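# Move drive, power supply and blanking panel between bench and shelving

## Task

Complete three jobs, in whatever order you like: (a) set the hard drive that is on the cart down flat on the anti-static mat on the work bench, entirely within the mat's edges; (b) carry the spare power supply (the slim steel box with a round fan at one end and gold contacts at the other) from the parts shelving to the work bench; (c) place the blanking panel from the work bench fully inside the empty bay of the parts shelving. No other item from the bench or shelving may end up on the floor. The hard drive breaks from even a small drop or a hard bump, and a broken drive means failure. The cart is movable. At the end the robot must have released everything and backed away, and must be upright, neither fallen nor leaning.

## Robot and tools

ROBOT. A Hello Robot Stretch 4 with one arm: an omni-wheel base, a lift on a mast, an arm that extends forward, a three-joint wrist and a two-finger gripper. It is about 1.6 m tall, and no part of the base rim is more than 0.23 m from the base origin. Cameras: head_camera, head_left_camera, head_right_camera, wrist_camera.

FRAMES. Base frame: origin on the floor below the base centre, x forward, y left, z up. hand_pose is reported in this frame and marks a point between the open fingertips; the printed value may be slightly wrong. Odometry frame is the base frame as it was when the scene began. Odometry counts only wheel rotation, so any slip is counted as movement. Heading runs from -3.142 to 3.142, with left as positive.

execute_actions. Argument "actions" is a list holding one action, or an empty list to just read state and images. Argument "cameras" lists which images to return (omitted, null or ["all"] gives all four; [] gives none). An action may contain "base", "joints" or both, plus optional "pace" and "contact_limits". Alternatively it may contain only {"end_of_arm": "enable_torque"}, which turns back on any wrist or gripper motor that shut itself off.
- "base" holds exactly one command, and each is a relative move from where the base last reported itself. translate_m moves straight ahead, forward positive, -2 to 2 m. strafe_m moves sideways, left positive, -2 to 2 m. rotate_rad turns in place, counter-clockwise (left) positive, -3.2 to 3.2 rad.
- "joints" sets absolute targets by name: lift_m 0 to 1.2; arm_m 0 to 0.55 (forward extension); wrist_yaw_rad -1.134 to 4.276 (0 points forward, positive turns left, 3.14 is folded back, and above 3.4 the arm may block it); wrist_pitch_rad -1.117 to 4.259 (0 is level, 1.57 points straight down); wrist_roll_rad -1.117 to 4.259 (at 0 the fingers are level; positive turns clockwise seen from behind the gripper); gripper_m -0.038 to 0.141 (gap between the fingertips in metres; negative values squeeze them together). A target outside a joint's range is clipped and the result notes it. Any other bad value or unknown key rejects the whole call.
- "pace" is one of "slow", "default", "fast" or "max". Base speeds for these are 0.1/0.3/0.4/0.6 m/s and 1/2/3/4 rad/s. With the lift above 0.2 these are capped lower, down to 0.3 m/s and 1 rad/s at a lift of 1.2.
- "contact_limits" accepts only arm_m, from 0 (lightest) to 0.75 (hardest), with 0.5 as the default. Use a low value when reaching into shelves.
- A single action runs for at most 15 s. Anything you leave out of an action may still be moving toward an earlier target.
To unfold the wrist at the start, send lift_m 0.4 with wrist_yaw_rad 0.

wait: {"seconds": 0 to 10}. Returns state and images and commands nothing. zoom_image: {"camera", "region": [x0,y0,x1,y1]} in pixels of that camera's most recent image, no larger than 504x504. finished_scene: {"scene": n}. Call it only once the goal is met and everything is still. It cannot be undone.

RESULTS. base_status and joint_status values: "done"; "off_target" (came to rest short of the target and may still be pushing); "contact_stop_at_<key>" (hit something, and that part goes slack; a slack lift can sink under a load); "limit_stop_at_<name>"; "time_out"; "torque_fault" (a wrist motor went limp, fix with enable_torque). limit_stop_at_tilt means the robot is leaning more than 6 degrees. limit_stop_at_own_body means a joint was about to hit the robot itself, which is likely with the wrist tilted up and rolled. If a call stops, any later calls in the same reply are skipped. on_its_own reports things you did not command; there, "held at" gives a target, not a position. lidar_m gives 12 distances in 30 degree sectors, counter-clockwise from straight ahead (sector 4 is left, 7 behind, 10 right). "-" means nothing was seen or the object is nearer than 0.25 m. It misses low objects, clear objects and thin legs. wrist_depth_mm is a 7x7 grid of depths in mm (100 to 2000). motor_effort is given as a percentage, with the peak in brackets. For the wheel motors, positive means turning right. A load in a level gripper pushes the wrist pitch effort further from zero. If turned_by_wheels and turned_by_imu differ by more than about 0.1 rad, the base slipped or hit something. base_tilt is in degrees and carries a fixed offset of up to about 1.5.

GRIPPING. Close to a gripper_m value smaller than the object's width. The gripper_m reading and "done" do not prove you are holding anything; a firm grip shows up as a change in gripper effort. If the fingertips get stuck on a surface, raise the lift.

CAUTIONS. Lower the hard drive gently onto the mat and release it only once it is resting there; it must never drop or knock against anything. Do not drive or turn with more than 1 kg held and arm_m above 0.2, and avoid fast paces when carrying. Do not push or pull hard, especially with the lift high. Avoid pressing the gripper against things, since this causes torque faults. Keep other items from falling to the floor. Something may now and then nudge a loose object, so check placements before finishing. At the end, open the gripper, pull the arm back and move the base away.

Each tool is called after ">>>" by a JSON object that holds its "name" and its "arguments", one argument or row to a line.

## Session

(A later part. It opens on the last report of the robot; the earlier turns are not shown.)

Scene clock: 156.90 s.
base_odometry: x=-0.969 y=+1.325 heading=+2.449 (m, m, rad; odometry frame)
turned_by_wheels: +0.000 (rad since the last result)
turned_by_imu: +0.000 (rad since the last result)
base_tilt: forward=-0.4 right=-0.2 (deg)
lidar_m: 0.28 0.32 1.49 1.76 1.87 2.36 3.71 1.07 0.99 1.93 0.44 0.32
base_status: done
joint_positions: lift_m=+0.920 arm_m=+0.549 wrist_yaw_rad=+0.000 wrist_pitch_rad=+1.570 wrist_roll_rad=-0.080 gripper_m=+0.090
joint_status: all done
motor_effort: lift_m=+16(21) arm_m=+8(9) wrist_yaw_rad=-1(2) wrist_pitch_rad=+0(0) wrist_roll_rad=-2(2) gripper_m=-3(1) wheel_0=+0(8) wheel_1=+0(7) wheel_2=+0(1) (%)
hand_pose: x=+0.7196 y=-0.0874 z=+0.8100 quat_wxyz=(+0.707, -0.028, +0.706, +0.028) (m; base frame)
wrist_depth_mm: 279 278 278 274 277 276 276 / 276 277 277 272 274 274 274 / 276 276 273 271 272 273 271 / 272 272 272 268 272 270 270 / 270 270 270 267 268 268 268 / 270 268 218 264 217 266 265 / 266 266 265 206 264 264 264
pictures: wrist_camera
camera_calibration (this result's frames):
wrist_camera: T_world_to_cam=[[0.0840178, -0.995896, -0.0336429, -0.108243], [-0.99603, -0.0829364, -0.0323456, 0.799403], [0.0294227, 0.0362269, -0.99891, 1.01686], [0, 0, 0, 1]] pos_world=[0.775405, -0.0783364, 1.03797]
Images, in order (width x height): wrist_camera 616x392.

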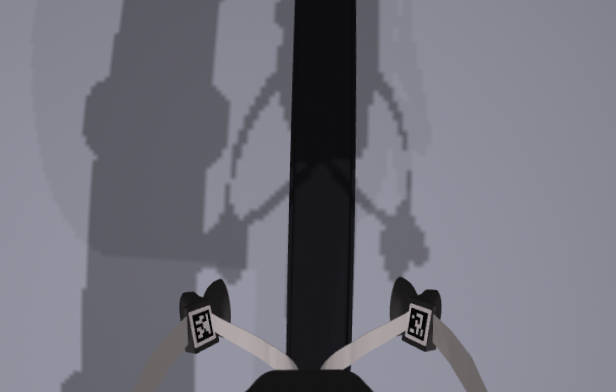

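>>> {"name": "execute_actions", "arguments": {
  "actions": [
    {"joints":{"lift_m":0.889},"pace":"slow"}
  ],
  "cameras": []
}}

>>> {"name": "execute_actions", "arguments": {
  "actions": [
    {"joints":{"gripper_m":0.0},"pace":"slow"}
  ],
  "cameras": []
}}

>>> {"name": "execute_actions", "arguments": {
  "actions": [
    {"joints":{"lift_m":0.98},"pace":"slow"}
  ],
  "cameras": ["wrist_camera","head_right_camera"]
}}

Scene clock: 165.23 s.
base_odometry: x=-0.969 y=+1.325 heading=+2.449 (m, m, rad; odometry frame)
turned_by_wheels: +0.000 (rad since the last result)
turned_by_imu: +0.000 (rad since the last result)
base_tilt: forward=-0.3 right=-0.2 (deg)
lidar_m: 0.29 0.32 1.50 1.75 1.88 2.35 3.71 1.07 0.96 1.93 0.45 0.32
base_status: not commanded
joint_positions: lift_m=+0.890 arm_m=+0.549 wrist_yaw_rad=+0.000 wrist_pitch_rad=+1.572 wrist_roll_rad=-0.080 gripper_m=+0.090
joint_status: all done
motor_effort: lift_m=+9(15) arm_m=+8(8) wrist_yaw_rad=+0(2) wrist_pitch_rad=-6(6) wrist_roll_rad=-1(2) gripper_m=-2(2) wheel_0=+0(0) wheel_1=+0(1) wheel_2=-1(1) (%)
hand_pose: x=+0.7190 y=-0.0874 z=+0.7795 quat_wxyz=(+0.706, -0.028, +0.707, +0.028) (m; base frame)
wrist_depth_mm: 251 251 250 247 249 250 - / 249 248 248 245 247 247 247 / 247 246 246 244 245 245 245 / 245 245 244 240 243 243 243 / 243 243 242 240 242 241 240 / 241 241 217 237 216 238 238 / 239 239 238 230 237 237 -
pictures: none
No camera images: the call's "cameras" was empty. Leave "cameras" out to get every camera's image.

Scene clock: 168.63 s.
base_odometry: x=-0.969 y=+1.325 heading=+2.449 (m, m, rad; odometry frame)
turned_by_wheels: +0.000 (rad since the last result)
turned_by_imu: +0.000 (rad since the last result)
base_tilt: forward=-0.3 right=-0.2 (deg)
lidar_m: 0.29 0.32 1.47 1.76 1.86 2.36 3.70 1.08 1.01 1.93 0.45 0.31
base_status: not commanded
joint_positions: lift_m=+0.889 arm_m=+0.549 wrist_yaw_rad=+0.000 wrist_pitch_rad=+1.570 wrist_roll_rad=-0.080 gripper_m=+0.001
joint_status: all done
motor_effort: lift_m=+15(15) arm_m=+8(8) wrist_yaw_rad=-1(1) wrist_pitch_rad=+1(7) wrist_roll_rad=-2(2) gripper_m=-21(21) wheel_0=+0(0) wheel_1=+1(1) wheel_2=+0(1) (%)
hand_pose: x=+0.7197 y=-0.0874 z=+0.7790 quat_wxyz=(+0.707, -0.028, +0.706, +0.028) (m; base frame)
wrist_depth_mm: 247 246 246 240 245 244 - / 245 245 244 237 243 242 242 / 243 242 241 235 241 240 240 / 241 240 240 233 239 238 237 / 239 238 238 231 236 237 236 / 237 236 208 227 205 236 235 / 236 234 235 225 233 233 -
pictures: none
No camera images: the call's "cameras" was empty. Leave "cameras" out to get every camera's image.

Scene clock: 170.27 s.
base_odometry: x=-0.969 y=+1.325 heading=+2.449 (m, m, rad; odometry frame)
turned_by_wheels: +0.000 (rad since the last result)
turned_by_imu: +0.000 (rad since the last result)
base_tilt: forward=-0.3 right=-0.1 (deg)
lidar_m: 0.30 0.30 1.49 1.74 1.87 2.38 3.72 1.08 0.99 1.94 0.46 0.31
base_status: not commanded
joint_positions: lift_m=+0.980 arm_m=+0.549 wrist_yaw_rad=+0.000 wrist_pitch_rad=+1.570 wrist_roll_rad=-0.080 gripper_m=+0.001
joint_status: all done
motor_effort: lift_m=+24(23) arm_m=+8(8) wrist_yaw_rad=+0(1) wrist_pitch_rad=+0(1) wrist_roll_rad=-1(1) gripper_m=-21(20) wheel_0=+0(0) wheel_1=+1(1) wheel_2=+0(0) (%)
hand_pose: x=+0.7196 y=-0.0874 z=+0.8694 quat_wxyz=(+0.707, -0.028, +0.706, +0.028) (m; base frame)
wrist_depth_mm: 340 340 340 240 336 336 334 / 338 336 336 237 334 332 334 / 334 336 334 235 330 330 330 / 332 332 330 233 330 329 329 / 329 330 329 229 327 327 325 / 327 327 213 228 206 324 325 / 325 324 324 225 320 320 322
pictures: head_right_camera, wrist_camera
camera_calibration (this result's frames):
wrist_camera: T_world_to_cam=[[0.0838641, -0.995909, -0.0336335, -0.106146], [-0.996039, -0.0827789, -0.0324565, 0.801455], [0.0295396, 0.0362222, -0.998907, 1.07605], [0, 0, 0, 1]] pos_world=[0.775397, -0.0783453, 1.09731]
Images, in order (width x height): head_right_camera 420x672, wrist_camera 616x392.

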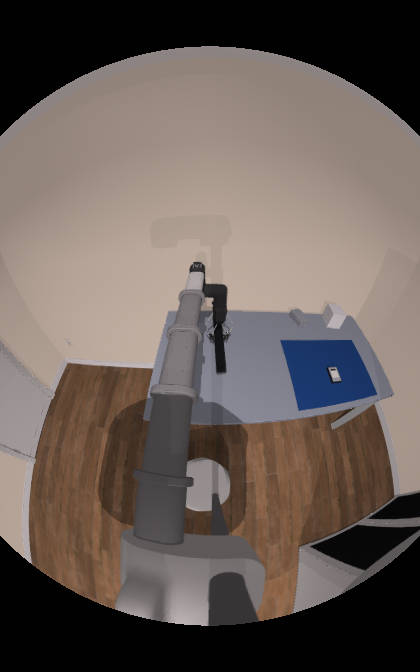

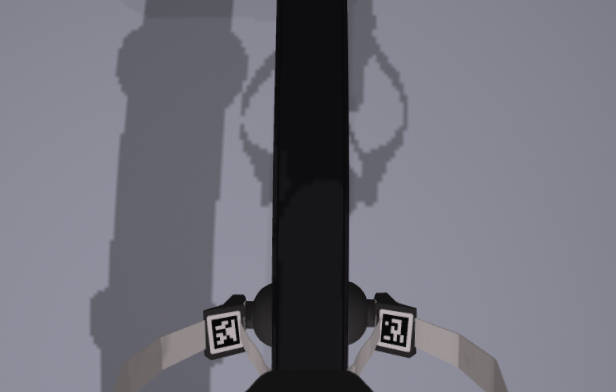

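>>> {"name": "execute_actions", "arguments": {
  "actions": [
    {"base":{"translate_m":-0.45},"joints":{"arm_m":0.05,"lift_m":1.0,"wrist_roll_rad":1.49}}
  ],
  "cameras": []
}}

>>> {"name": "execute_actions", "arguments": {
  "actions": [
    {"base":{"strafe_m":0.5}}
  ],
  "cameras": []
}}

>>> {"name": "execute_actions", "arguments": {
  "actions": [
    {"base":{"rotate_rad":-2.6}}
  ],
  "cameras": []
}}

>>> {"name": "execute_actions", "arguments": {
  "actions": [
    {"base":{"translate_m":2.0},"joints":{"lift_m":0.5,"wrist_pitch_rad":0.8}}
  ],
  "cameras": ["head_camera","head_left_camera"]
}}

Scene clock: 191.33 s.
base_odometry: x=-0.623 y=+1.038 heading=+2.449 (m, m, rad; odometry frame)
turned_by_wheels: +0.000 (rad since the last result)
turned_by_imu: -0.002 (rad since the last result)
base_tilt: forward=-0.3 right=-0.2 (deg)
lidar_m: 0.74 0.77 1.84 1.75 1.86 2.00 2.77 1.10 0.77 0.81 0.27 0.25
base_status: done
joint_positions: lift_m=+1.000 arm_m=+0.052 wrist_yaw_rad=+0.000 wrist_pitch_rad=+1.570 wrist_roll_rad=+1.490 gripper_m=+0.001
joint_status: all done
motor_effort: lift_m=+23(24) arm_m=-9(10) wrist_yaw_rad=+0(3) wrist_pitch_rad=+0(1) wrist_roll_rad=+0(6) gripper_m=-23(23) wheel_0=+1(4) wheel_1=+1(5) wheel_2=+0(9) (%)
hand_pose: x=+0.2225 y=-0.0874 z=+0.8894 quat_wxyz=(+0.520, +0.480, +0.520, -0.479) (m; base frame)
wrist_depth_mm: 1182 1160 1160 239 1138 1138 1138 / 1160 1160 1138 237 1138 1098 1138 / 1138 1138 1138 236 1138 1138 1118 / 1160 1138 1118 233 1118 1118 1118 / 1118 1138 1118 230 891 891 449 / 1098 1118 208 227 205 1098 1098 / 1078 1118 1078 225 891 1098 1098
pictures: none
No camera images: the call's "cameras" was empty. Leave "cameras" out to get every camera's image.

Scene clock: 194.33 s.
base_odometry: x=-0.942 y=+0.653 heading=+2.449 (m, m, rad; odometry frame)
turned_by_wheels: +0.000 (rad since the last result)
turned_by_imu: -0.002 (rad since the last result)
base_tilt: forward=-0.3 right=+0.0 (deg)
lidar_m: 0.97 1.55 1.32 1.25 1.30 1.74 3.25 2.81 1.27 1.26 0.29 0.26
base_status: done
joint_positions: lift_m=+1.000 arm_m=+0.052 wrist_yaw_rad=+0.000 wrist_pitch_rad=+1.570 wrist_roll_rad=+1.490 gripper_m=+0.001
joint_status: not commanded
motor_effort: lift_m=+22(23) arm_m=-8(8) wrist_yaw_rad=-2(1) wrist_pitch_rad=-1(1) wrist_roll_rad=+0(0) gripper_m=-20(22) wheel_0=+2(9) wheel_1=+1(9) wheel_2=+2(3) (%)
hand_pose: x=+0.2225 y=-0.0874 z=+0.8895 quat_wxyz=(+0.520, +0.480, +0.520, -0.479) (m; base frame)
wrist_depth_mm: 1182 1160 1160 239 1138 1138 1138 / 1160 1138 1160 237 1138 1118 1118 / 1138 1138 1118 235 1138 1138 1118 / 1118 1118 1118 232 1118 1118 1118 / 1118 1118 1098 229 904 891 449 / 1138 1118 208 228 206 1098 1098 / 1118 1118 1098 225 891 1078 1098
pictures: none
No camera images: the call's "cameras" was empty. Leave "cameras" out to get every camera's image.

Scene clock: 197.23 s.
base_odometry: x=-0.942 y=+0.653 heading=-0.151 (m, m, rad; odometry frame)
turned_by_wheels: -2.600 (rad since the last result)
turned_by_imu: -2.580 (rad since the last result)
base_tilt: forward=-0.3 right=-0.1 (deg)
lidar_m: 2.85 1.30 1.26 1.10 0.79 1.01 1.59 1.32 1.24 1.32 0.30 0.26
base_status: done
joint_positions: lift_m=+1.000 arm_m=+0.052 wrist_yaw_rad=+0.000 wrist_pitch_rad=+1.570 wrist_roll_rad=+1.490 gripper_m=+0.001
joint_status: not commanded
motor_effort: lift_m=+22(23) arm_m=-9(9) wrist_yaw_rad=+0(0) wrist_pitch_rad=-1(1) wrist_roll_rad=+0(0) gripper_m=-21(24) wheel_0=-1(5) wheel_1=+1(5) wheel_2=+0(5) (%)
hand_pose: x=+0.2226 y=-0.0874 z=+0.8895 quat_wxyz=(+0.520, +0.480, +0.520, -0.479) (m; base frame)
wrist_depth_mm: 1138 1138 1160 239 1138 1138 1118 / 1160 1160 1138 237 1138 1138 1118 / 1138 1138 1160 235 1118 1118 1138 / 1118 1138 1138 232 1118 1118 1098 / 1138 1118 1098 229 904 891 445 / 1118 1118 208 227 205 1098 1098 / 1118 1098 1118 225 891 1078 1078
pictures: none
No camera images: the call's "cameras" was empty. Leave "cameras" out to get every camera's image.

Scene clock: 205.37 s.
base_odometry: x=+1.035 y=+0.353 heading=-0.151 (m, m, rad; odometry frame)
turned_by_wheels: +0.000 (rad since the last result)
turned_by_imu: +0.007 (rad since the last result)
base_tilt: forward=-0.4 right=-0.2 (deg)
lidar_m: 0.39 1.54 1.45 0.65 0.50 1.04 3.25 2.31 1.81 2.14 1.52 0.44
base_status: done
joint_positions: lift_m=+0.500 arm_m=+0.051 wrist_yaw_rad=+0.000 wrist_pitch_rad=+0.803 wrist_roll_rad=+1.490 gripper_m=+0.001
joint_status: all done
motor_effort: lift_m=+16(21) arm_m=-9(9) wrist_yaw_rad=+0(0) wrist_pitch_rad=-8(11) wrist_roll_rad=+0(0) gripper_m=-22(21) wheel_0=-1(5) wheel_1=-1(3) wheel_2=+1(7) (%)
hand_pose: x=+0.4228 y=-0.0874 z=+0.4710 quat_wxyz=(+0.677, +0.624, +0.287, -0.265) (m; base frame)
wrist_depth_mm: 627 1042 1118 238 759 627 554 / 634 1118 1098 237 750 627 549 / 750 1182 1078 234 750 615 539 / 1060 1255 1042 232 732 609 539 / 1229 1397 1060 229 715 597 530 / 1255 1430 210 227 204 585 517 / 1430 1499 991 226 647 155 517
pictures: head_camera, head_left_camera
Images, in order (width x height): head_camera 420x560, head_left_camera 420x672.

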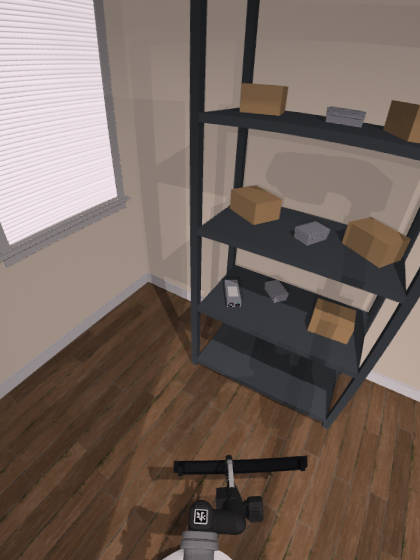

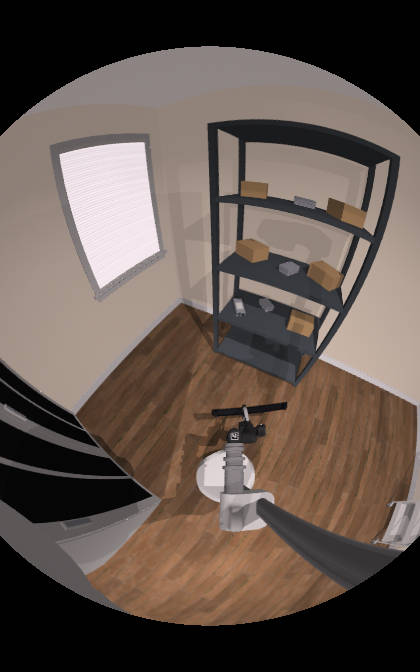

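>>> {"name": "execute_actions", "arguments": {
  "actions": [
    {"base":{"rotate_rad":-0.5},"joints":{"lift_m":0.22}}
  ],
  "cameras": []
}}

>>> {"name": "execute_actions", "arguments": {
  "actions": [
    {"base":{"translate_m":0.2}}
  ],
  "cameras": []
}}

>>> {"name": "execute_actions", "arguments": {
  "actions": [
    {"base":{"strafe_m":0.25}}
  ],
  "cameras": ["head_camera","wrist_camera"]
}}

Scene clock: 221.83 s.
base_odometry: x=+1.035 y=+0.353 heading=-0.651 (m, m, rad; odometry frame)
turned_by_wheels: -0.500 (rad since the last result)
turned_by_imu: -0.496 (rad since the last result)
base_tilt: forward=-0.3 right=-0.2 (deg)
lidar_m: 0.39 1.01 1.53 1.47 0.64 0.51 1.17 3.13 2.31 1.81 2.08 0.42
base_status: done
joint_positions: lift_m=+0.220 arm_m=+0.051 wrist_yaw_rad=+0.000 wrist_pitch_rad=+0.803 wrist_roll_rad=+1.490 gripper_m=+0.001
joint_status: all done
motor_effort: lift_m=+16(16) arm_m=-8(9) wrist_yaw_rad=-2(1) wrist_pitch_rad=-8(8) wrist_roll_rad=+0(0) gripper_m=-23(22) wheel_0=+1(5) wheel_1=+0(5) wheel_2=+0(6) (%)
hand_pose: x=+0.4228 y=-0.0874 z=+0.1910 quat_wxyz=(+0.677, +0.624, +0.287, -0.265) (m; base frame)
wrist_depth_mm: 1008 1060 715 238 427 353 309 / 1008 1078 691 237 421 349 307 / 931 904 683 234 413 343 304 / 991 809 654 232 407 342 301 / 1025 778 640 229 402 336 297 / 991 768 210 227 203 327 293 / 1008 699 549 226 362 155 287
pictures: none
No camera images: the call's "cameras" was empty. Leave "cameras" out to get every camera's image.

Scene clock: 223.90 s.
base_odometry: x=+1.194 y=+0.231 heading=-0.651 (m, m, rad; odometry frame)
turned_by_wheels: +0.000 (rad since the last result)
turned_by_imu: +0.001 (rad since the last result)
base_tilt: forward=-0.3 right=-0.1 (deg)
lidar_m: 0.39 0.79 1.51 1.48 0.90 0.70 1.15 3.13 1.90 1.83 1.79 0.44
base_status: done
joint_positions: lift_m=+0.220 arm_m=+0.051 wrist_yaw_rad=+0.000 wrist_pitch_rad=+0.803 wrist_roll_rad=+1.490 gripper_m=+0.001
joint_status: not commanded
motor_effort: lift_m=+16(16) arm_m=-9(9) wrist_yaw_rad=-3(0) wrist_pitch_rad=-8(8) wrist_roll_rad=+0(0) gripper_m=-23(22) wheel_0=+0(7) wheel_1=+1(5) wheel_2=+0(9) (%)
hand_pose: x=+0.4228 y=-0.0874 z=+0.1910 quat_wxyz=(+0.677, +0.624, +0.287, -0.265) (m; base frame)
wrist_depth_mm: 842 946 715 239 424 351 309 / 831 931 699 237 421 349 307 / 466 554 621 235 415 343 304 / 842 768 603 232 407 342 301 / 854 741 591 230 404 336 297 / 854 715 211 227 204 329 293 / 854 661 549 225 362 155 287
pictures: none
No camera images: the call's "cameras" was empty. Leave "cameras" out to get every camera's image.

Scene clock: 226.03 s.
base_odometry: x=+1.346 y=+0.430 heading=-0.651 (m, m, rad; odometry frame)
turned_by_wheels: +0.000 (rad since the last result)
turned_by_imu: -0.001 (rad since the last result)
base_tilt: forward=-0.2 right=-0.2 (deg)
lidar_m: 0.38 0.80 1.25 1.21 0.91 0.65 0.62 3.51 2.59 2.07 1.79 0.42
base_status: done
joint_positions: lift_m=+0.220 arm_m=+0.051 wrist_yaw_rad=+0.000 wrist_pitch_rad=+0.803 wrist_roll_rad=+1.490 gripper_m=+0.001
joint_status: not commanded
motor_effort: lift_m=+16(16) arm_m=-9(9) wrist_yaw_rad=-2(3) wrist_pitch_rad=-7(8) wrist_roll_rad=+0(0) gripper_m=-21(22) wheel_0=+2(8) wheel_1=-1(7) wheel_2=+0(2) (%)
hand_pose: x=+0.4228 y=-0.0874 z=+0.1910 quat_wxyz=(+0.677, +0.624, +0.287, -0.265) (m; base frame)
wrist_depth_mm: 831 931 627 238 427 353 309 / 831 842 627 237 421 349 307 / 842 798 615 234 415 345 304 / 854 750 603 232 410 340 301 / 866 732 585 230 399 334 298 / 854 707 211 228 203 329 291 / 854 661 544 226 362 154 287
pictures: head_camera, wrist_camera
camera_calibration (this result's frames):
wrist_camera: T_world_to_cam=[[-0.692783, -0.0851356, -0.716103, 0.434259], [-0.0384285, 0.995954, -0.0812293, 0.182551], [0.720121, -0.0287556, -0.693252, 0.0511107], [0, 0, 0, 1]] pos_world=[0.271056, -0.143372, 0.361235]
Images, in order (width x height): head_camera 420x560, wrist_camera 616x392.

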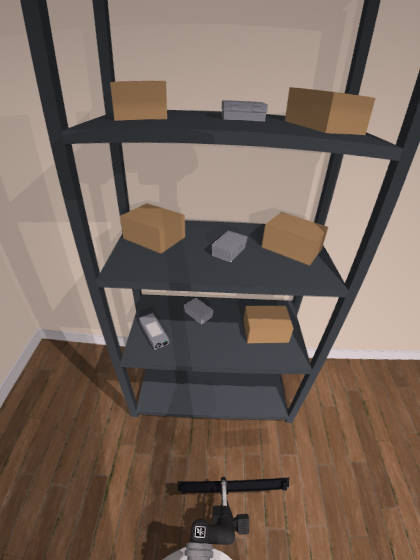

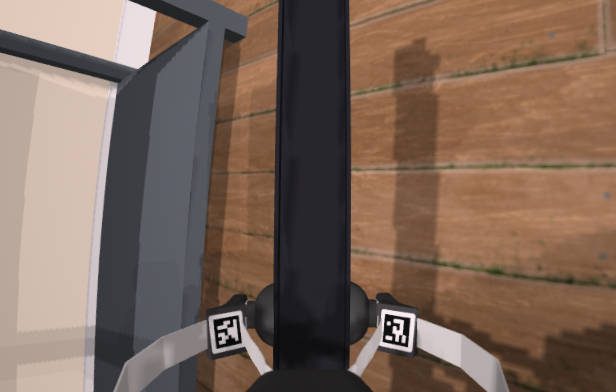

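>>> {"name": "execute_actions", "arguments": {
  "actions": [
    {"base":{"strafe_m":0.07}}
  ],
  "cameras": []
}}

>>> {"name": "execute_actions", "arguments": {
  "actions": [
    {"joints":{"arm_m":0.44},"pace":"slow","contact_limits":{"arm_m":0.2}}
  ],
  "cameras": ["head_camera","wrist_camera"]
}}

Scene clock: 239.07 s.
base_odometry: x=+1.388 y=+0.486 heading=-0.651 (m, m, rad; odometry frame)
turned_by_wheels: +0.000 (rad since the last result)
turned_by_imu: -0.001 (rad since the last result)
base_tilt: forward=-0.3 right=-0.1 (deg)
lidar_m: 0.37 0.79 1.16 1.16 0.92 0.66 0.63 2.86 2.63 2.15 1.80 0.42
base_status: done
joint_positions: lift_m=+0.220 arm_m=+0.051 wrist_yaw_rad=+0.000 wrist_pitch_rad=+0.803 wrist_roll_rad=+1.490 gripper_m=+0.001
joint_status: not commanded
motor_effort: lift_m=+16(16) arm_m=-9(9) wrist_yaw_rad=-1(0) wrist_pitch_rad=-8(8) wrist_roll_rad=+0(0) gripper_m=-22(17) wheel_0=+1(7) wheel_1=+0(7) wheel_2=-1(2) (%)
hand_pose: x=+0.4228 y=-0.0874 z=+0.1910 quat_wxyz=(+0.677, +0.624, +0.287, -0.265) (m; base frame)
wrist_depth_mm: 820 878 627 239 427 351 309 / 854 831 634 237 424 349 307 / 854 788 615 235 415 343 306 / 854 768 603 232 410 342 301 / 854 732 591 230 402 336 298 / 854 715 211 227 203 329 291 / 866 668 549 225 364 155 289
pictures: none
No camera images: the call's "cameras" was empty. Leave "cameras" out to get every camera's image.

Scene clock: 244.23 s.
base_odometry: x=+1.388 y=+0.486 heading=-0.651 (m, m, rad; odometry frame)
turned_by_wheels: +0.000 (rad since the last result)
turned_by_imu: -0.001 (rad since the last result)
base_tilt: forward=-0.3 right=-0.1 (deg)
lidar_m: 0.75 0.79 1.17 1.15 0.91 0.65 0.61 2.87 2.64 2.15 1.82 0.82
base_status: not commanded
joint_positions: lift_m=+0.220 arm_m=+0.438 wrist_yaw_rad=+0.000 wrist_pitch_rad=+0.803 wrist_roll_rad=+1.490 gripper_m=+0.001
joint_status: all done
motor_effort: lift_m=+16(17) arm_m=+9(9) wrist_yaw_rad=-2(1) wrist_pitch_rad=-8(8) wrist_roll_rad=+0(0) gripper_m=-19(23) wheel_0=+0(0) wheel_1=+0(0) wheel_2=+0(0) (%)
contact_limits: arm_m 0.2
hand_pose: x=+0.8098 y=-0.0874 z=+0.1910 quat_wxyz=(+0.677, +0.624, +0.287, -0.265) (m; base frame)
wrist_depth_mm: 530 603 559 238 332 351 307 / 525 609 544 236 327 347 304 / 535 615 530 235 322 343 303 / 530 615 508 232 319 338 300 / 535 609 500 230 319 332 296 / 535 603 211 227 203 327 290 / 539 574 424 225 297 155 286
pictures: head_camera, wrist_camera
camera_calibration (this result's frames):
wrist_camera: T_world_to_cam=[[-0.692775, -0.0851359, -0.716111, 0.702319], [-0.0384279, 0.995954, -0.0812298, 0.19742], [0.720129, -0.0287553, -0.693244, -0.227537], [0, 0, 0, 1]] pos_world=[0.657992, -0.143372, 0.361235]
Images, in order (width x height): head_camera 420x560, wrist_camera 616x392.

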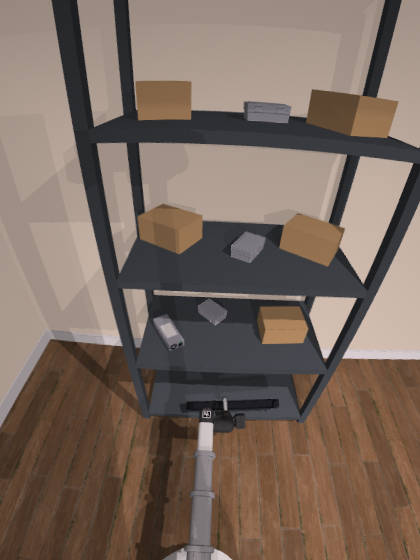

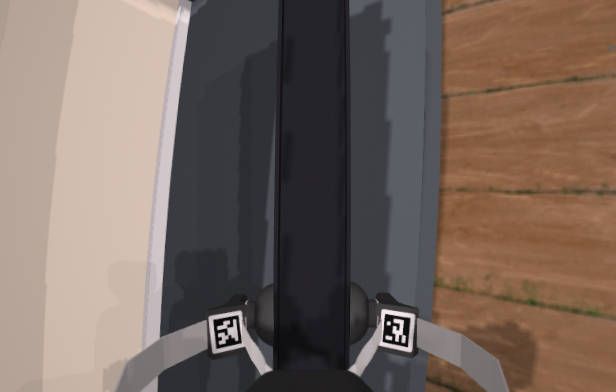

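>>> {"name": "execute_actions", "arguments": {
  "actions": [
    {"joints":{"arm_m":0.5},"pace":"slow"}
  ],
  "cameras": []
}}

>>> {"name": "execute_actions", "arguments": {
  "actions": [
    {"joints":{"lift_m":0.145},"pace":"slow"}
  ],
  "cameras": ["wrist_camera"]
}}

Scene clock: 252.27 s.
base_odometry: x=+1.388 y=+0.486 heading=-0.651 (m, m, rad; odometry frame)
turned_by_wheels: +0.000 (rad since the last result)
turned_by_imu: +0.000 (rad since the last result)
base_tilt: forward=-0.3 right=-0.1 (deg)
lidar_m: 0.77 0.80 1.17 1.15 0.90 0.65 0.62 2.88 2.65 2.15 1.80 0.79
base_status: not commanded
joint_positions: lift_m=+0.220 arm_m=+0.498 wrist_yaw_rad=+0.000 wrist_pitch_rad=+0.803 wrist_roll_rad=+1.490 gripper_m=+0.001
joint_status: all done
motor_effort: lift_m=+16(16) arm_m=+8(7) wrist_yaw_rad=-2(0) wrist_pitch_rad=-7(7) wrist_roll_rad=+0(0) gripper_m=-22(18) wheel_0=+0(1) wheel_1=+0(0) wheel_2=+0(1) (%)
hand_pose: x=+0.8698 y=-0.0874 z=+0.1910 quat_wxyz=(+0.677, +0.624, +0.287, -0.265) (m; base frame)
wrist_depth_mm: 480 549 554 239 332 289 307 / 477 554 535 237 327 285 304 / 477 554 525 234 324 283 303 / 484 559 508 232 319 278 298 / 484 564 496 230 312 273 296 / 484 559 211 228 203 268 290 / 488 521 421 225 281 155 286
pictures: none
No camera images: the call's "cameras" was empty. Leave "cameras" out to get every camera's image.

Scene clock: 253.77 s.
base_odometry: x=+1.388 y=+0.486 heading=-0.651 (m, m, rad; odometry frame)
turned_by_wheels: +0.000 (rad since the last result)
turned_by_imu: +0.000 (rad since the last result)
base_tilt: forward=-0.4 right=-0.2 (deg)
lidar_m: 0.74 0.79 1.19 1.14 0.92 0.65 0.63 2.87 2.63 2.14 1.79 0.83
base_status: not commanded
joint_positions: lift_m=+0.145 arm_m=+0.498 wrist_yaw_rad=+0.000 wrist_pitch_rad=+0.803 wrist_roll_rad=+1.490 gripper_m=+0.001
joint_status: all done
motor_effort: lift_m=+16(16) arm_m=+9(9) wrist_yaw_rad=-1(0) wrist_pitch_rad=-8(8) wrist_roll_rad=+0(0) gripper_m=-21(21) wheel_0=+0(0) wheel_1=+0(0) wheel_2=+0(1) (%)
hand_pose: x=+0.8698 y=-0.0874 z=+0.1160 quat_wxyz=(+0.677, +0.624, +0.287, -0.265) (m; base frame)
wrist_depth_mm: 477 535 407 239 241 254 - / 477 525 394 236 238 252 240 / 480 525 379 235 235 250 237 / 484 521 373 232 231 248 236 / 484 521 364 230 228 245 232 / 484 512 211 227 203 246 229 / 488 473 309 225 205 155 -
pictures: wrist_camera
camera_calibration (this result's frames):
wrist_camera: T_world_to_cam=[[-0.692775, -0.0851356, -0.71611, 0.690217], [-0.0384277, 0.995954, -0.0812297, 0.193638], [0.720129, -0.0287555, -0.693244, -0.322699], [0, 0, 0, 1]] pos_world=[0.717991, -0.143372, 0.286292]
Images, in order (width x height): wrist_camera 616x392.

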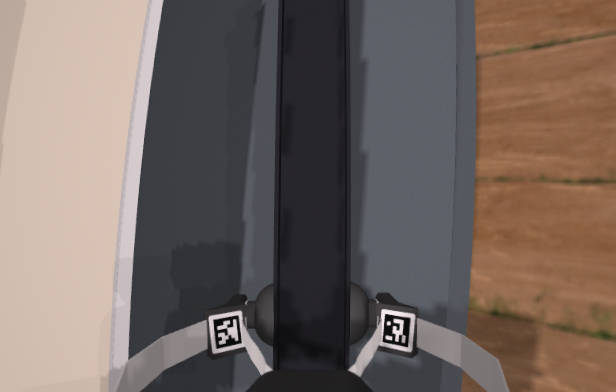

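Close enough; release.

>>> {"name": "execute_actions", "arguments": {
  "actions": [
    {"joints":{"lift_m":0.138,"gripper_m":0.08},"pace":"slow"}
  ],
  "cameras": []
}}

>>> {"name": "execute_actions", "arguments": {
  "actions": [
    {"joints":{"arm_m":0.05,"lift_m":0.16},"pace":"slow"}
  ],
  "cameras": []
}}

>>> {"name": "execute_actions", "arguments": {
  "actions": [
    {"joints":{"lift_m":0.62,"wrist_roll_rad":0,"wrist_pitch_rad":0.5,"gripper_m":0.12}}
  ],
  "cameras": ["head_camera","wrist_camera"]
}}

Scene clock: 273.07 s.
base_odometry: x=+1.388 y=+0.486 heading=-0.651 (m, m, rad; odometry frame)
turned_by_wheels: +0.000 (rad since the last result)
turned_by_imu: -0.001 (rad since the last result)
base_tilt: forward=-0.3 right=-0.1 (deg)
lidar_m: 0.76 0.80 1.16 1.15 0.91 0.64 0.62 2.88 2.65 2.13 1.81 0.81
base_status: not commanded
joint_positions: lift_m=+0.138 arm_m=+0.498 wrist_yaw_rad=+0.000 wrist_pitch_rad=+0.795 wrist_roll_rad=+1.490 gripper_m=+0.080
joint_status: all done
motor_effort: lift_m=+14(16) arm_m=+8(8) wrist_yaw_rad=-1(2) wrist_pitch_rad=+15(15) wrist_roll_rad=+0(0) gripper_m=+2(25) wheel_0=+0(1) wheel_1=+0(0) wheel_2=-1(1) (%)
hand_pose: x=+0.8714 y=-0.0874 z=+0.1107 quat_wxyz=(+0.678, +0.625, +0.285, -0.262) (m; base frame)
wrist_depth_mm: 477 530 410 298 240 253 - / 473 530 399 293 237 251 239 / 477 525 384 286 234 248 236 / 480 521 373 281 229 245 234 / 477 517 364 274 226 241 231 / 480 521 221 270 208 237 229 / 484 508 320 161 204 239 -
pictures: none
No camera images: the call's "cameras" was empty. Leave "cameras" out to get every camera's image.

Scene clock: 278.83 s.
base_odometry: x=+1.388 y=+0.486 heading=-0.651 (m, m, rad; odometry frame)
turned_by_wheels: +0.000 (rad since the last result)
turned_by_imu: -0.001 (rad since the last result)
base_tilt: forward=-0.3 right=-0.2 (deg)
lidar_m: 0.75 0.80 1.15 1.14 0.90 0.64 0.63 2.85 2.65 2.15 1.81 0.81
base_status: not commanded
joint_positions: lift_m=+0.160 arm_m=+0.052 wrist_yaw_rad=+0.000 wrist_pitch_rad=+0.801 wrist_roll_rad=+1.490 gripper_m=+0.080
joint_status: all done
motor_effort: lift_m=+23(24) arm_m=-9(11) wrist_yaw_rad=-4(3) wrist_pitch_rad=-4(15) wrist_roll_rad=+0(0) gripper_m=-3(5) wheel_0=+0(0) wheel_1=+0(0) wheel_2=-1(0) (%)
hand_pose: x=+0.4232 y=-0.0874 z=+0.1307 quat_wxyz=(+0.677, +0.624, +0.287, -0.264) (m; base frame)
wrist_depth_mm: 831 699 569 445 353 291 - / 842 621 569 436 349 289 256 / 842 603 559 424 343 286 253 / 854 597 544 418 340 283 250 / 842 603 530 410 334 278 247 / 842 591 217 402 212 273 243 / 854 544 484 149 314 256 -
pictures: none
No camera images: the call's "cameras" was empty. Leave "cameras" out to get every camera's image.

Scene clock: 281.63 s.
base_odometry: x=+1.388 y=+0.486 heading=-0.651 (m, m, rad; odometry frame)
turned_by_wheels: +0.000 (rad since the last result)
turned_by_imu: +0.000 (rad since the last result)
base_tilt: forward=-0.3 right=-0.1 (deg)
lidar_m: 0.76 0.81 1.17 1.15 0.90 0.63 0.61 2.85 2.67 2.15 1.82 0.82
base_status: not commanded
joint_positions: lift_m=+0.620 arm_m=+0.052 wrist_yaw_rad=+0.000 wrist_pitch_rad=+0.502 wrist_roll_rad=+0.000 gripper_m=+0.120
joint_status: all done
motor_effort: lift_m=+23(24) arm_m=-9(9) wrist_yaw_rad=-2(2) wrist_pitch_rad=-7(9) wrist_roll_rad=-2(3) gripper_m=+0(3) wheel_0=+0(1) wheel_1=+0(0) wheel_2=-1(1) (%)
hand_pose: x=+0.4753 y=-0.0874 z=+0.6590 quat_wxyz=(+0.969, +0.000, +0.249, +0.000) (m; base frame)
wrist_depth_mm: 917 904 917 917 931 904 917 / 946 946 976 976 976 946 960 / 1025 991 878 854 732 768 1042 / 574 640 647 654 654 654 609 / 615 1182 1205 1205 1182 1182 640 / 1078 1098 1008 1042 1025 1118 866 / 976 732 842 149 854 750 960
pictures: head_camera, wrist_camera
camera_calibration (this result's frames):
wrist_camera: T_world_to_cam=[[0.0317139, -0.999417, -0.0126283, -0.082044], [-0.453553, -0.00313115, -0.891224, 0.86633], [0.890665, 0.0339918, -0.453388, 0.10413], [0, 0, 0, 1]] pos_world=[0.302783, -0.0828231, 0.818269]
Images, in order (width x height): head_camera 420x560, wrist_camera 616x392.

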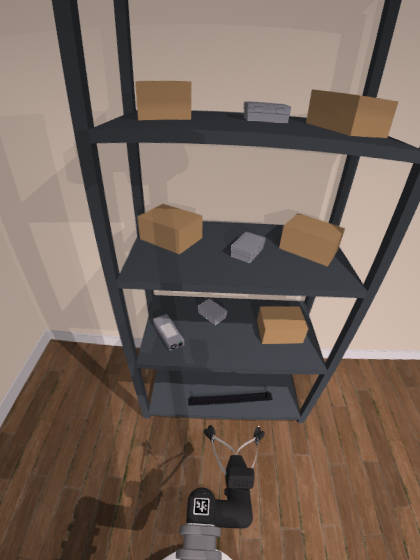

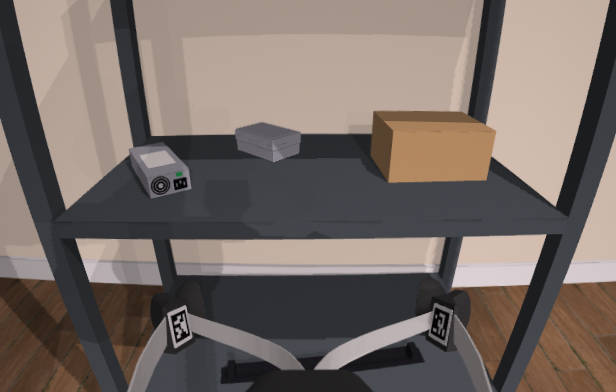

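>>> {"name": "execute_actions", "arguments": {
  "actions": [
    {"base":{"strafe_m":0.245},"joints":{"wrist_yaw_rad":0.4,"lift_m":0.51}}
  ],
  "cameras": []
}}

>>> {"name": "execute_actions", "arguments": {
  "actions": [
    {"base":{"translate_m":0.15},"joints":{"arm_m":0.3}}
  ],
  "cameras": ["wrist_camera","head_camera"]
}}

Scene clock: 297.30 s.
base_odometry: x=+1.536 y=+0.681 heading=-0.651 (m, m, rad; odometry frame)
turned_by_wheels: +0.000 (rad since the last result)
turned_by_imu: -0.002 (rad since the last result)
base_tilt: forward=-0.4 right=-0.2 (deg)
lidar_m: 0.76 1.27 0.93 0.91 0.92 0.65 0.62 0.64 2.90 2.39 1.80 0.80
base_status: done
joint_positions: lift_m=+0.510 arm_m=+0.052 wrist_yaw_rad=+0.400 wrist_pitch_rad=+0.502 wrist_roll_rad=+0.000 gripper_m=+0.120
joint_status: all done
motor_effort: lift_m=+15(21) arm_m=-9(9) wrist_yaw_rad=-1(6) wrist_pitch_rad=-6(7) wrist_roll_rad=-1(1) gripper_m=-2(2) wheel_0=+2(8) wheel_1=-1(6) wheel_2=+0(1) (%)
hand_pose: x=+0.4894 y=+0.0179 z=+0.5496 quat_wxyz=(+0.949, -0.049, +0.244, +0.192) (m; base frame)
wrist_depth_mm: 904 1118 1060 991 854 809 750 / 931 1138 1138 1042 891 831 778 / 960 1205 1229 1118 580 530 591 / 991 1229 1336 1182 976 466 433 / 1008 1182 1255 1205 1078 1025 931 / 960 960 976 976 854 854 878 / 842 820 820 149 741 732 750
pictures: none
No camera images: the call's "cameras" was empty. Leave "cameras" out to get every camera's image.

Scene clock: 299.20 s.
base_odometry: x=+1.655 y=+0.590 heading=-0.652 (m, m, rad; odometry frame)
turned_by_wheels: -0.001 (rad since the last result)
turned_by_imu: -0.005 (rad since the last result)
base_tilt: forward=-0.4 right=-0.2 (deg)
lidar_m: 0.62 1.17 0.93 0.89 0.98 0.81 0.77 0.77 2.92 2.38 0.91 0.65
base_status: done
joint_positions: lift_m=+0.510 arm_m=+0.230 wrist_yaw_rad=+0.402 wrist_pitch_rad=+0.507 wrist_roll_rad=-0.006 gripper_m=+0.120
joint_status: arm_m contact_stop (moved +0.179 of +0.248)
on_its_own: arm_m is slack since a contact_stop (your +0.300 is given up); wrist_roll_rad is at rest, and its effort (+18) is outside its rest range (-13 to +13)
motor_effort: lift_m=+15(15) arm_m=+0(24) wrist_yaw_rad=-6(27) wrist_pitch_rad=-21(58) wrist_roll_rad=+18(37) gripper_m=-7(5) wheel_0=-1(5) wheel_1=+4(9) wheel_2=-12(17) (%)
hand_pose: x=+0.6675 y=+0.0181 z=+0.5484 quat_wxyz=(+0.948, -0.053, +0.245, +0.194) (m; base frame)
wrist_depth_mm: 878 162 683 640 564 539 500 / 917 173 715 683 603 564 521 / 960 187 768 723 569 569 535 / 991 209 235 750 340 347 399 / 1025 1118 241 303 290 246 300 / 946 891 233 245 235 234 239 / 831 788 222 210 202 200 -
pictures: head_camera, wrist_camera
camera_calibration (this result's frames):
wrist_camera: T_world_to_cam=[[0.422568, -0.906303, -0.00708421, -0.249715], [-0.417763, -0.187836, -0.888927, 0.833406], [0.804307, 0.378592, -0.457994, -0.0668216], [0, 0, 0, 1]] pos_world=[0.507433, -0.0444759, 0.708464]
Images, in order (width x height): head_camera 420x560, wrist_camera 616x392.

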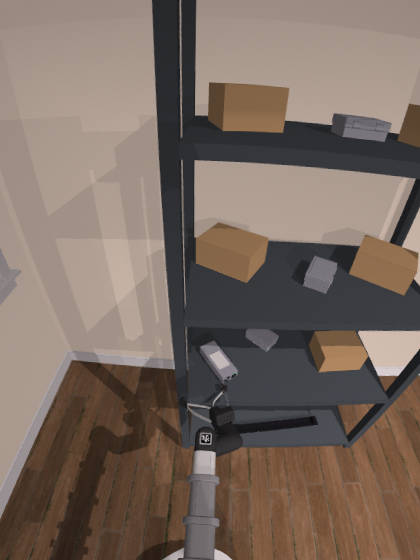

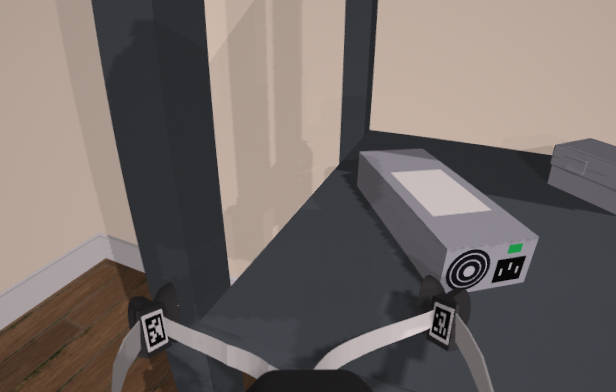

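>>> {"name": "execute_actions", "arguments": {
  "actions": [
    {"joints":{"arm_m":0.05,"wrist_roll_rad":0}}
  ],
  "cameras": []
}}

>>> {"name": "execute_actions", "arguments": {
  "actions": [
    {"base":{"strafe_m":-0.11},"joints":{"wrist_yaw_rad":0.68,"lift_m":0.54}}
  ],
  "cameras": []
}}

>>> {"name": "execute_actions", "arguments": {
  "actions": [
    {"joints":{"arm_m":0.47},"pace":"slow","contact_limits":{"arm_m":0.15}}
  ],
  "cameras": ["wrist_camera","head_camera"]
}}

Scene clock: 318.47 s.
base_odometry: x=+1.656 y=+0.590 heading=-0.651 (m, m, rad; odometry frame)
turned_by_wheels: +0.001 (rad since the last result)
turned_by_imu: +0.000 (rad since the last result)
base_tilt: forward=-0.2 right=-0.1 (deg)
lidar_m: 0.60 1.17 0.94 0.90 0.96 0.81 0.78 0.78 2.92 2.39 0.92 0.64
base_status: not commanded
joint_positions: lift_m=+0.510 arm_m=+0.052 wrist_yaw_rad=+0.400 wrist_pitch_rad=+0.502 wrist_roll_rad=+0.000 gripper_m=+0.120
joint_status: all done
motor_effort: lift_m=+15(15) arm_m=-8(10) wrist_yaw_rad=-2(7) wrist_pitch_rad=-5(21) wrist_roll_rad=+0(18) gripper_m=-4(1) wheel_0=-1(1) wheel_1=+0(3) wheel_2=+1(13) (%)
hand_pose: x=+0.4895 y=+0.0180 z=+0.5497 quat_wxyz=(+0.949, -0.049, +0.243, +0.193) (m; base frame)
wrist_depth_mm: 917 1008 904 325 723 683 640 / 931 1060 976 345 778 715 668 / 976 1118 1042 373 525 496 530 / 991 1229 1118 384 402 394 399 / 1008 1182 1182 424 878 336 315 / 960 960 976 480 866 854 820 / 842 820 820 150 750 741 750
pictures: none
No camera images: the call's "cameras" was empty. Leave "cameras" out to get every camera's image.

Scene clock: 320.00 s.
base_odometry: x=+1.589 y=+0.503 heading=-0.650 (m, m, rad; odometry frame)
turned_by_wheels: +0.000 (rad since the last result)
turned_by_imu: +0.001 (rad since the last result)
base_tilt: forward=-0.3 right=-0.1 (deg)
lidar_m: 0.60 0.63 1.04 1.01 1.06 0.78 0.77 3.06 2.37 2.30 0.93 0.65
base_status: done
joint_positions: lift_m=+0.540 arm_m=+0.052 wrist_yaw_rad=+0.680 wrist_pitch_rad=+0.502 wrist_roll_rad=+0.000 gripper_m=+0.120
joint_status: all done
motor_effort: lift_m=+23(23) arm_m=-9(9) wrist_yaw_rad=-1(2) wrist_pitch_rad=-5(5) wrist_roll_rad=+1(0) gripper_m=-2(1) wheel_0=+0(10) wheel_1=+2(7) wheel_2=+1(2) (%)
hand_pose: x=+0.4741 y=+0.0910 z=+0.5791 quat_wxyz=(+0.913, -0.083, +0.234, +0.323) (m; base frame)
wrist_depth_mm: 866 991 1138 351 788 668 621 / 891 1025 1205 375 820 707 647 / 917 1098 1308 402 904 683 661 / 960 1118 1366 430 466 415 439 / 991 1182 1308 469 392 353 351 / 991 991 1008 521 1008 334 304 / 878 854 854 149 788 768 778
pictures: none
No camera images: the call's "cameras" was empty. Leave "cameras" out to get every camera's image.

Scene clock: 325.47 s.
base_odometry: x=+1.589 y=+0.503 heading=-0.651 (m, m, rad; odometry frame)
turned_by_wheels: +0.000 (rad since the last result)
turned_by_imu: -0.001 (rad since the last result)
base_tilt: forward=-0.3 right=-0.1 (deg)
lidar_m: 0.62 0.65 1.05 0.99 1.09 0.79 0.76 3.03 2.35 2.27 0.92 0.65
base_status: not commanded
joint_positions: lift_m=+0.540 arm_m=+0.468 wrist_yaw_rad=+0.677 wrist_pitch_rad=+0.503 wrist_roll_rad=+0.000 gripper_m=+0.120
joint_status: all done
motor_effort: lift_m=+23(23) arm_m=+9(12) wrist_yaw_rad=+8(7) wrist_pitch_rad=-7(8) wrist_roll_rad=+0(0) gripper_m=-4(1) wheel_0=+0(0) wheel_1=+1(2) wheel_2=-2(2) (%)
contact_limits: arm_m 0.15
hand_pose: x=+0.8911 y=+0.0902 z=+0.5790 quat_wxyz=(+0.914, -0.083, +0.235, +0.322) (m; base frame)
wrist_depth_mm: 866 707 559 359 389 338 303 / 891 788 597 387 410 353 317 / 917 878 647 413 436 370 332 / 960 991 707 424 452 392 347 / 991 1098 788 283 297 353 359 / 991 991 273 264 228 260 278 / 878 232 232 195 227 232 -
pictures: head_camera, wrist_camera
camera_calibration (this result's frames):
wrist_camera: T_world_to_cam=[[0.650756, -0.759188, -0.0122867, -0.492233], [-0.351545, -0.286913, -0.891121, 0.918765], [0.673003, 0.584221, -0.453599, -0.164058], [0, 0, 0, 1]] pos_world=[0.753722, -0.0142451, 0.738267]
Images, in order (width x height): head_camera 420x560, wrist_camera 616x392.

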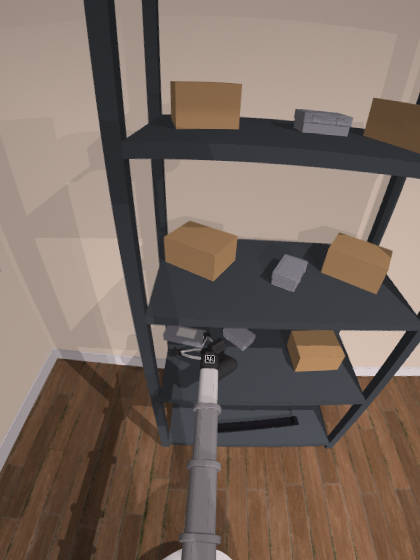

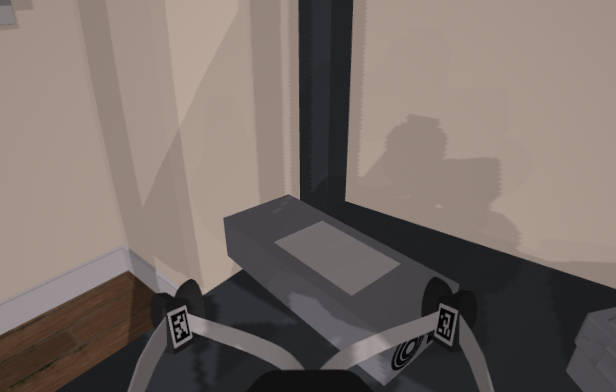

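>>> {"name": "execute_actions", "arguments": {
  "actions": [
    {"base":{"strafe_m":-0.04},"joints":{"lift_m":0.575},"pace":"slow"}
  ],
  "cameras": []
}}

>>> {"name": "execute_actions", "arguments": {
  "actions": [
    {"base":{"translate_m":0.11},"joints":{"arm_m":0.55,"wrist_yaw_rad":1.3},"pace":"slow"}
  ],
  "cameras": ["wrist_camera","head_camera"]
}}

Scene clock: 350.67 s.
base_odometry: x=+1.565 y=+0.471 heading=-0.651 (m, m, rad; odometry frame)
turned_by_wheels: +0.000 (rad since the last result)
turned_by_imu: +0.000 (rad since the last result)
base_tilt: forward=-0.3 right=-0.2 (deg)
lidar_m: 0.62 0.66 1.07 1.05 1.09 0.81 0.78 3.04 2.32 2.26 1.56 0.65
base_status: done
joint_positions: lift_m=+0.575 arm_m=+0.468 wrist_yaw_rad=+0.680 wrist_pitch_rad=+0.502 wrist_roll_rad=+0.000 gripper_m=+0.120
joint_status: all done
motor_effort: lift_m=+23(23) arm_m=+8(9) wrist_yaw_rad=+1(8) wrist_pitch_rad=-7(7) wrist_roll_rad=+0(0) gripper_m=-4(1) wheel_0=+2(5) wheel_1=-2(6) wheel_2=+1(1) (%)
hand_pose: x=+0.8909 y=+0.0909 z=+0.6140 quat_wxyz=(+0.913, -0.083, +0.234, +0.323) (m; base frame)
wrist_depth_mm: 878 723 564 384 389 336 303 / 931 788 597 407 413 351 315 / 960 891 654 439 436 370 332 / 991 991 707 473 459 389 349 / 1025 1118 370 345 413 402 364 / 1025 1060 315 289 271 320 327 / 917 272 271 149 272 244 -
pictures: none
No camera images: the call's "cameras" was empty. Leave "cameras" out to get every camera's image.

Scene clock: 353.07 s.
base_odometry: x=+1.652 y=+0.404 heading=-0.651 (m, m, rad; odometry frame)
turned_by_wheels: +0.000 (rad since the last result)
turned_by_imu: +0.000 (rad since the last result)
base_tilt: forward=-0.3 right=-0.1 (deg)
lidar_m: 0.50 0.53 1.08 1.01 1.13 0.92 0.90 3.75 2.33 2.26 0.75 0.53
base_status: done
joint_positions: lift_m=+0.575 arm_m=+0.548 wrist_yaw_rad=+1.300 wrist_pitch_rad=+0.502 wrist_roll_rad=+0.000 gripper_m=+0.120
joint_status: all done
motor_effort: lift_m=+23(23) arm_m=+9(10) wrist_yaw_rad=+0(4) wrist_pitch_rad=-7(7) wrist_roll_rad=-1(0) gripper_m=-4(1) wheel_0=+2(5) wheel_1=+1(4) wheel_2=-2(6) (%)
hand_pose: x=+0.8713 y=+0.2202 z=+0.6140 quat_wxyz=(+0.771, -0.150, +0.198, +0.586) (m; base frame)
wrist_depth_mm: 831 878 931 741 407 195 - / 866 917 976 788 424 211 230 / 931 976 1042 831 439 254 234 / 991 1042 1118 904 265 265 239 / 1060 1118 1182 991 276 283 245 / 1078 1042 1042 917 282 286 248 / 917 891 239 149 274 276 -
pictures: head_camera, wrist_camera
camera_calibration (this result's frames):
wrist_camera: T_world_to_cam=[[0.971381, -0.237206, -0.012297, -0.774559], [-0.118211, -0.437883, -0.891227, 0.810308], [0.20602, 0.867175, -0.453392, 0.133654], [0, 0, 0, 1]] pos_world=[0.820644, 0.0551888, 0.773241]
Images, in order (width x height): head_camera 420x560, wrist_camera 616x392.

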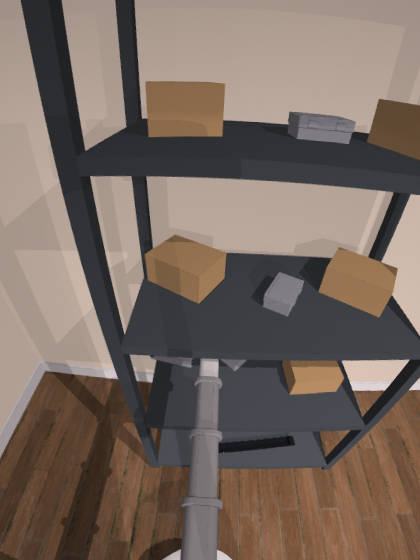

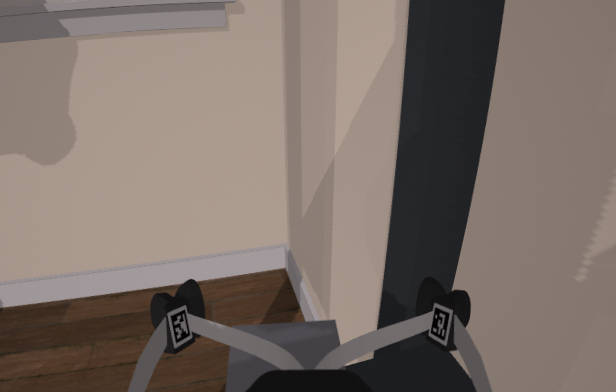

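>>> {"name": "execute_actions", "arguments": {
  "actions": [
    {"base":{"strafe_m":-0.05},"pace":"slow"}
  ],
  "cameras": []
}}

>>> {"name": "execute_actions", "arguments": {
  "actions": [
    {"joints":{"lift_m":0.5},"pace":"slow"}
  ],
  "cameras": ["wrist_camera"]
}}

Scene clock: 365.10 s.
base_odometry: x=+1.622 y=+0.365 heading=-0.651 (m, m, rad; odometry frame)
turned_by_wheels: +0.000 (rad since the last result)
turned_by_imu: +0.000 (rad since the last result)
base_tilt: forward=-0.2 right=-0.2 (deg)
lidar_m: 0.51 0.54 1.14 1.09 1.17 0.93 0.88 3.68 2.28 2.22 0.76 0.53
base_status: done
joint_positions: lift_m=+0.575 arm_m=+0.548 wrist_yaw_rad=+1.300 wrist_pitch_rad=+0.502 wrist_roll_rad=+0.000 gripper_m=+0.120
joint_status: not commanded
motor_effort: lift_m=+23(23) arm_m=+8(9) wrist_yaw_rad=+1(0) wrist_pitch_rad=-7(6) wrist_roll_rad=+0(1) gripper_m=-1(0) wheel_0=+1(4) wheel_1=-1(9) wheel_2=-1(2) (%)
hand_pose: x=+0.8713 y=+0.2202 z=+0.6140 quat_wxyz=(+0.771, -0.150, +0.198, +0.586) (m; base frame)
wrist_depth_mm: 866 891 976 741 241 265 - / 917 960 1025 778 257 285 229 / 960 1025 1098 831 273 294 234 / 1042 1078 1182 891 297 303 240 / 1098 1160 1255 976 324 310 244 / 1060 1025 267 290 320 289 248 / 931 273 230 149 277 276 -
pictures: none
No camera images: the call's "cameras" was empty. Leave "cameras" out to get every camera's image.

Scene clock: 366.60 s.
base_odometry: x=+1.622 y=+0.365 heading=-0.651 (m, m, rad; odometry frame)
turned_by_wheels: +0.000 (rad since the last result)
turned_by_imu: -0.001 (rad since the last result)
base_tilt: forward=-0.4 right=-0.1 (deg)
lidar_m: 0.50 0.54 1.12 1.10 1.18 0.92 0.88 3.68 2.25 2.20 0.75 0.53
base_status: not commanded
joint_positions: lift_m=+0.501 arm_m=+0.548 wrist_yaw_rad=+1.300 wrist_pitch_rad=+0.478 wrist_roll_rad=+0.006 gripper_m=+0.120
joint_status: all done
on_its_own: wrist_pitch_rad is at rest, and its effort (+64) is outside its rest range (-23 to +23); wrist_roll_rad is at rest, and its effort (-18) is outside its rest range (-13 to +13)
motor_effort: lift_m=+4(22) arm_m=+9(9) wrist_yaw_rad=-2(7) wrist_pitch_rad=+64(64) wrist_roll_rad=-18(18) gripper_m=+2(3) wheel_0=-1(1) wheel_1=-1(1) wheel_2=-2(2) (%)
hand_pose: x=+0.8720 y=+0.2235 z=+0.5469 quat_wxyz=(+0.774, -0.141, +0.190, +0.588) (m; base frame)
wrist_depth_mm: 878 904 976 732 243 273 - / 904 960 1025 768 256 283 229 / 976 1008 1098 820 272 293 232 / 991 1078 1160 866 294 300 237 / 1060 1138 263 265 309 306 240 / 1008 241 198 206 247 279 245 / 212 206 158 156 211 208 -
pictures: wrist_camera
camera_calibration (this result's frames):
wrist_camera: T_world_to_cam=[[0.970932, -0.238761, -0.0168818, -0.772027], [-0.117761, -0.415096, -0.902124, 0.752509], [0.208384, 0.877889, -0.431146, 0.0835441], [0, 0, 0, 1]] pos_world=[0.820792, 0.0546912, 0.701843]
Images, in order (width x height): wrist_camera 616x392.

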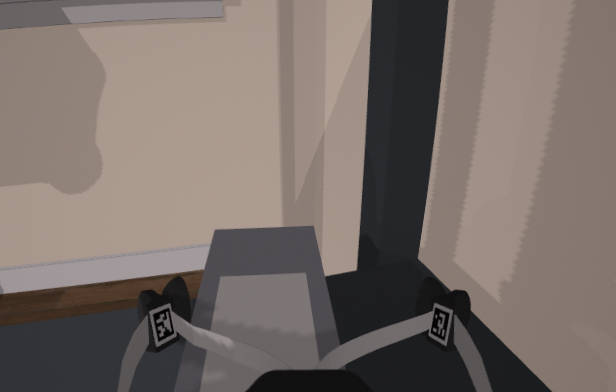

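>>> {"name": "execute_actions", "arguments": {
  "actions": [
    {"joints":{"lift_m":0.56}}
  ],
  "cameras": []
}}

>>> {"name": "execute_actions", "arguments": {
  "actions": [
    {"joints":{"arm_m":0.512,"wrist_pitch_rad":0.75,"wrist_roll_rad":0,"lift_m":0.6},"pace":"slow"}
  ],
  "cameras": []
}}

>>> {"name": "execute_actions", "arguments": {
  "actions": [
    {"joints":{"lift_m":0.55},"pace":"slow"}
  ],
  "cameras": ["wrist_camera"]
}}

Scene clock: 379.40 s.
base_odometry: x=+1.622 y=+0.365 heading=-0.651 (m, m, rad; odometry frame)
turned_by_wheels: +0.000 (rad since the last result)
turned_by_imu: +0.000 (rad since the last result)
base_tilt: forward=-0.3 right=-0.3 (deg)
lidar_m: 0.51 0.52 1.13 1.08 1.15 0.93 0.89 3.68 2.28 2.17 0.76 0.54
base_status: not commanded
joint_positions: lift_m=+0.560 arm_m=+0.548 wrist_yaw_rad=+1.300 wrist_pitch_rad=+0.502 wrist_roll_rad=+0.000 gripper_m=+0.120
joint_status: all done
motor_effort: lift_m=+23(22) arm_m=+8(8) wrist_yaw_rad=-1(12) wrist_pitch_rad=-4(64) wrist_roll_rad=-1(18) gripper_m=-4(4) wheel_0=+0(1) wheel_1=+0(1) wheel_2=-1(3) (%)
hand_pose: x=+0.8712 y=+0.2204 z=+0.5992 quat_wxyz=(+0.771, -0.150, +0.198, +0.586) (m; base frame)
wrist_depth_mm: 866 917 976 732 240 265 - / 917 960 1025 778 258 286 229 / 976 1025 1098 854 274 294 234 / 1042 1098 1182 904 297 304 241 / 1078 1160 1229 866 320 310 244 / 1042 1025 248 267 301 287 248 / 904 256 213 150 259 274 -
pictures: none
No camera images: the call's "cameras" was empty. Leave "cameras" out to get every camera's image.

Scene clock: 380.93 s.
base_odometry: x=+1.622 y=+0.365 heading=-0.651 (m, m, rad; odometry frame)
turned_by_wheels: +0.000 (rad since the last result)
turned_by_imu: +0.000 (rad since the last result)
base_tilt: forward=-0.3 right=-0.1 (deg)
lidar_m: 0.51 0.53 1.11 1.09 1.16 0.90 0.89 3.65 2.28 2.22 0.77 0.53
base_status: not commanded
joint_positions: lift_m=+0.600 arm_m=+0.514 wrist_yaw_rad=+1.300 wrist_pitch_rad=+0.751 wrist_roll_rad=+0.000 gripper_m=+0.120
joint_status: all done
motor_effort: lift_m=+23(24) arm_m=-9(11) wrist_yaw_rad=-1(3) wrist_pitch_rad=-3(4) wrist_roll_rad=-2(1) gripper_m=-2(2) wheel_0=+1(1) wheel_1=+0(0) wheel_2=-1(1) (%)
hand_pose: x=+0.8250 y=+0.1798 z=+0.5810 quat_wxyz=(+0.741, -0.222, +0.292, +0.563) (m; base frame)
wrist_depth_mm: 891 931 991 904 484 259 - / 976 1025 1118 991 517 301 271 / 1042 1138 1229 1118 535 329 282 / 1138 1182 1205 312 351 359 291 / 1025 1025 1025 265 307 332 301 / 272 266 268 229 223 265 306 / 243 238 238 149 201 237 -
pictures: none
No camera images: the call's "cameras" was empty. Leave "cameras" out to get every camera's image.

Scene clock: 382.23 s.
base_odometry: x=+1.622 y=+0.365 heading=-0.652 (m, m, rad; odometry frame)
turned_by_wheels: -0.002 (rad since the last result)
turned_by_imu: -0.003 (rad since the last result)
base_tilt: forward=-0.4 right=-0.1 (deg)
lidar_m: 0.51 0.54 1.12 1.09 1.14 0.92 0.90 3.67 2.27 2.23 0.77 0.54
base_status: not commanded
joint_positions: lift_m=+0.551 arm_m=+0.513 wrist_yaw_rad=+1.299 wrist_pitch_rad=+0.731 wrist_roll_rad=+0.002 gripper_m=+0.120
joint_status: all done
on_its_own: wrist_pitch_rad is at rest, and its effort (+56) is outside its rest range (-23 to +23)
motor_effort: lift_m=+1(23) arm_m=-8(9) wrist_yaw_rad=+2(1) wrist_pitch_rad=+56(57) wrist_roll_rad=-7(7) gripper_m=+1(2) wheel_0=-8(8) wheel_1=-4(4) wheel_2=-9(10) (%)
hand_pose: x=+0.8261 y=+0.1835 z=+0.5372 quat_wxyz=(+0.744, -0.215, +0.285, +0.565) (m; base frame)
wrist_depth_mm: 904 931 1008 866 473 281 - / 960 1025 1098 917 488 303 266 / 1042 1138 1182 904 334 334 276 / 1118 1160 1182 266 329 342 285 / 1008 276 278 224 271 279 294 / 234 229 239 193 196 232 241 / 209 204 206 168 168 206 -
pictures: wrist_camera
camera_calibration (this result's frames):
wrist_camera: T_world_to_cam=[[0.969854, -0.242786, -0.0209431, -0.733374], [-0.171755, -0.620076, -0.76551, 0.730586], [0.172869, 0.74603, -0.643083, 0.291459], [0, 0, 0, 1]] pos_world=[0.786363, 0.0575292, 0.731344]
Images, in order (width x height): wrist_camera 616x392.

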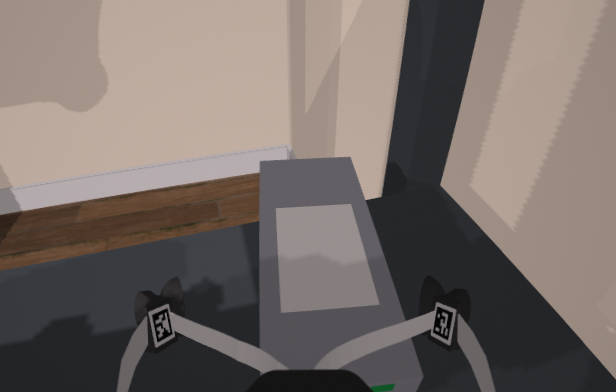

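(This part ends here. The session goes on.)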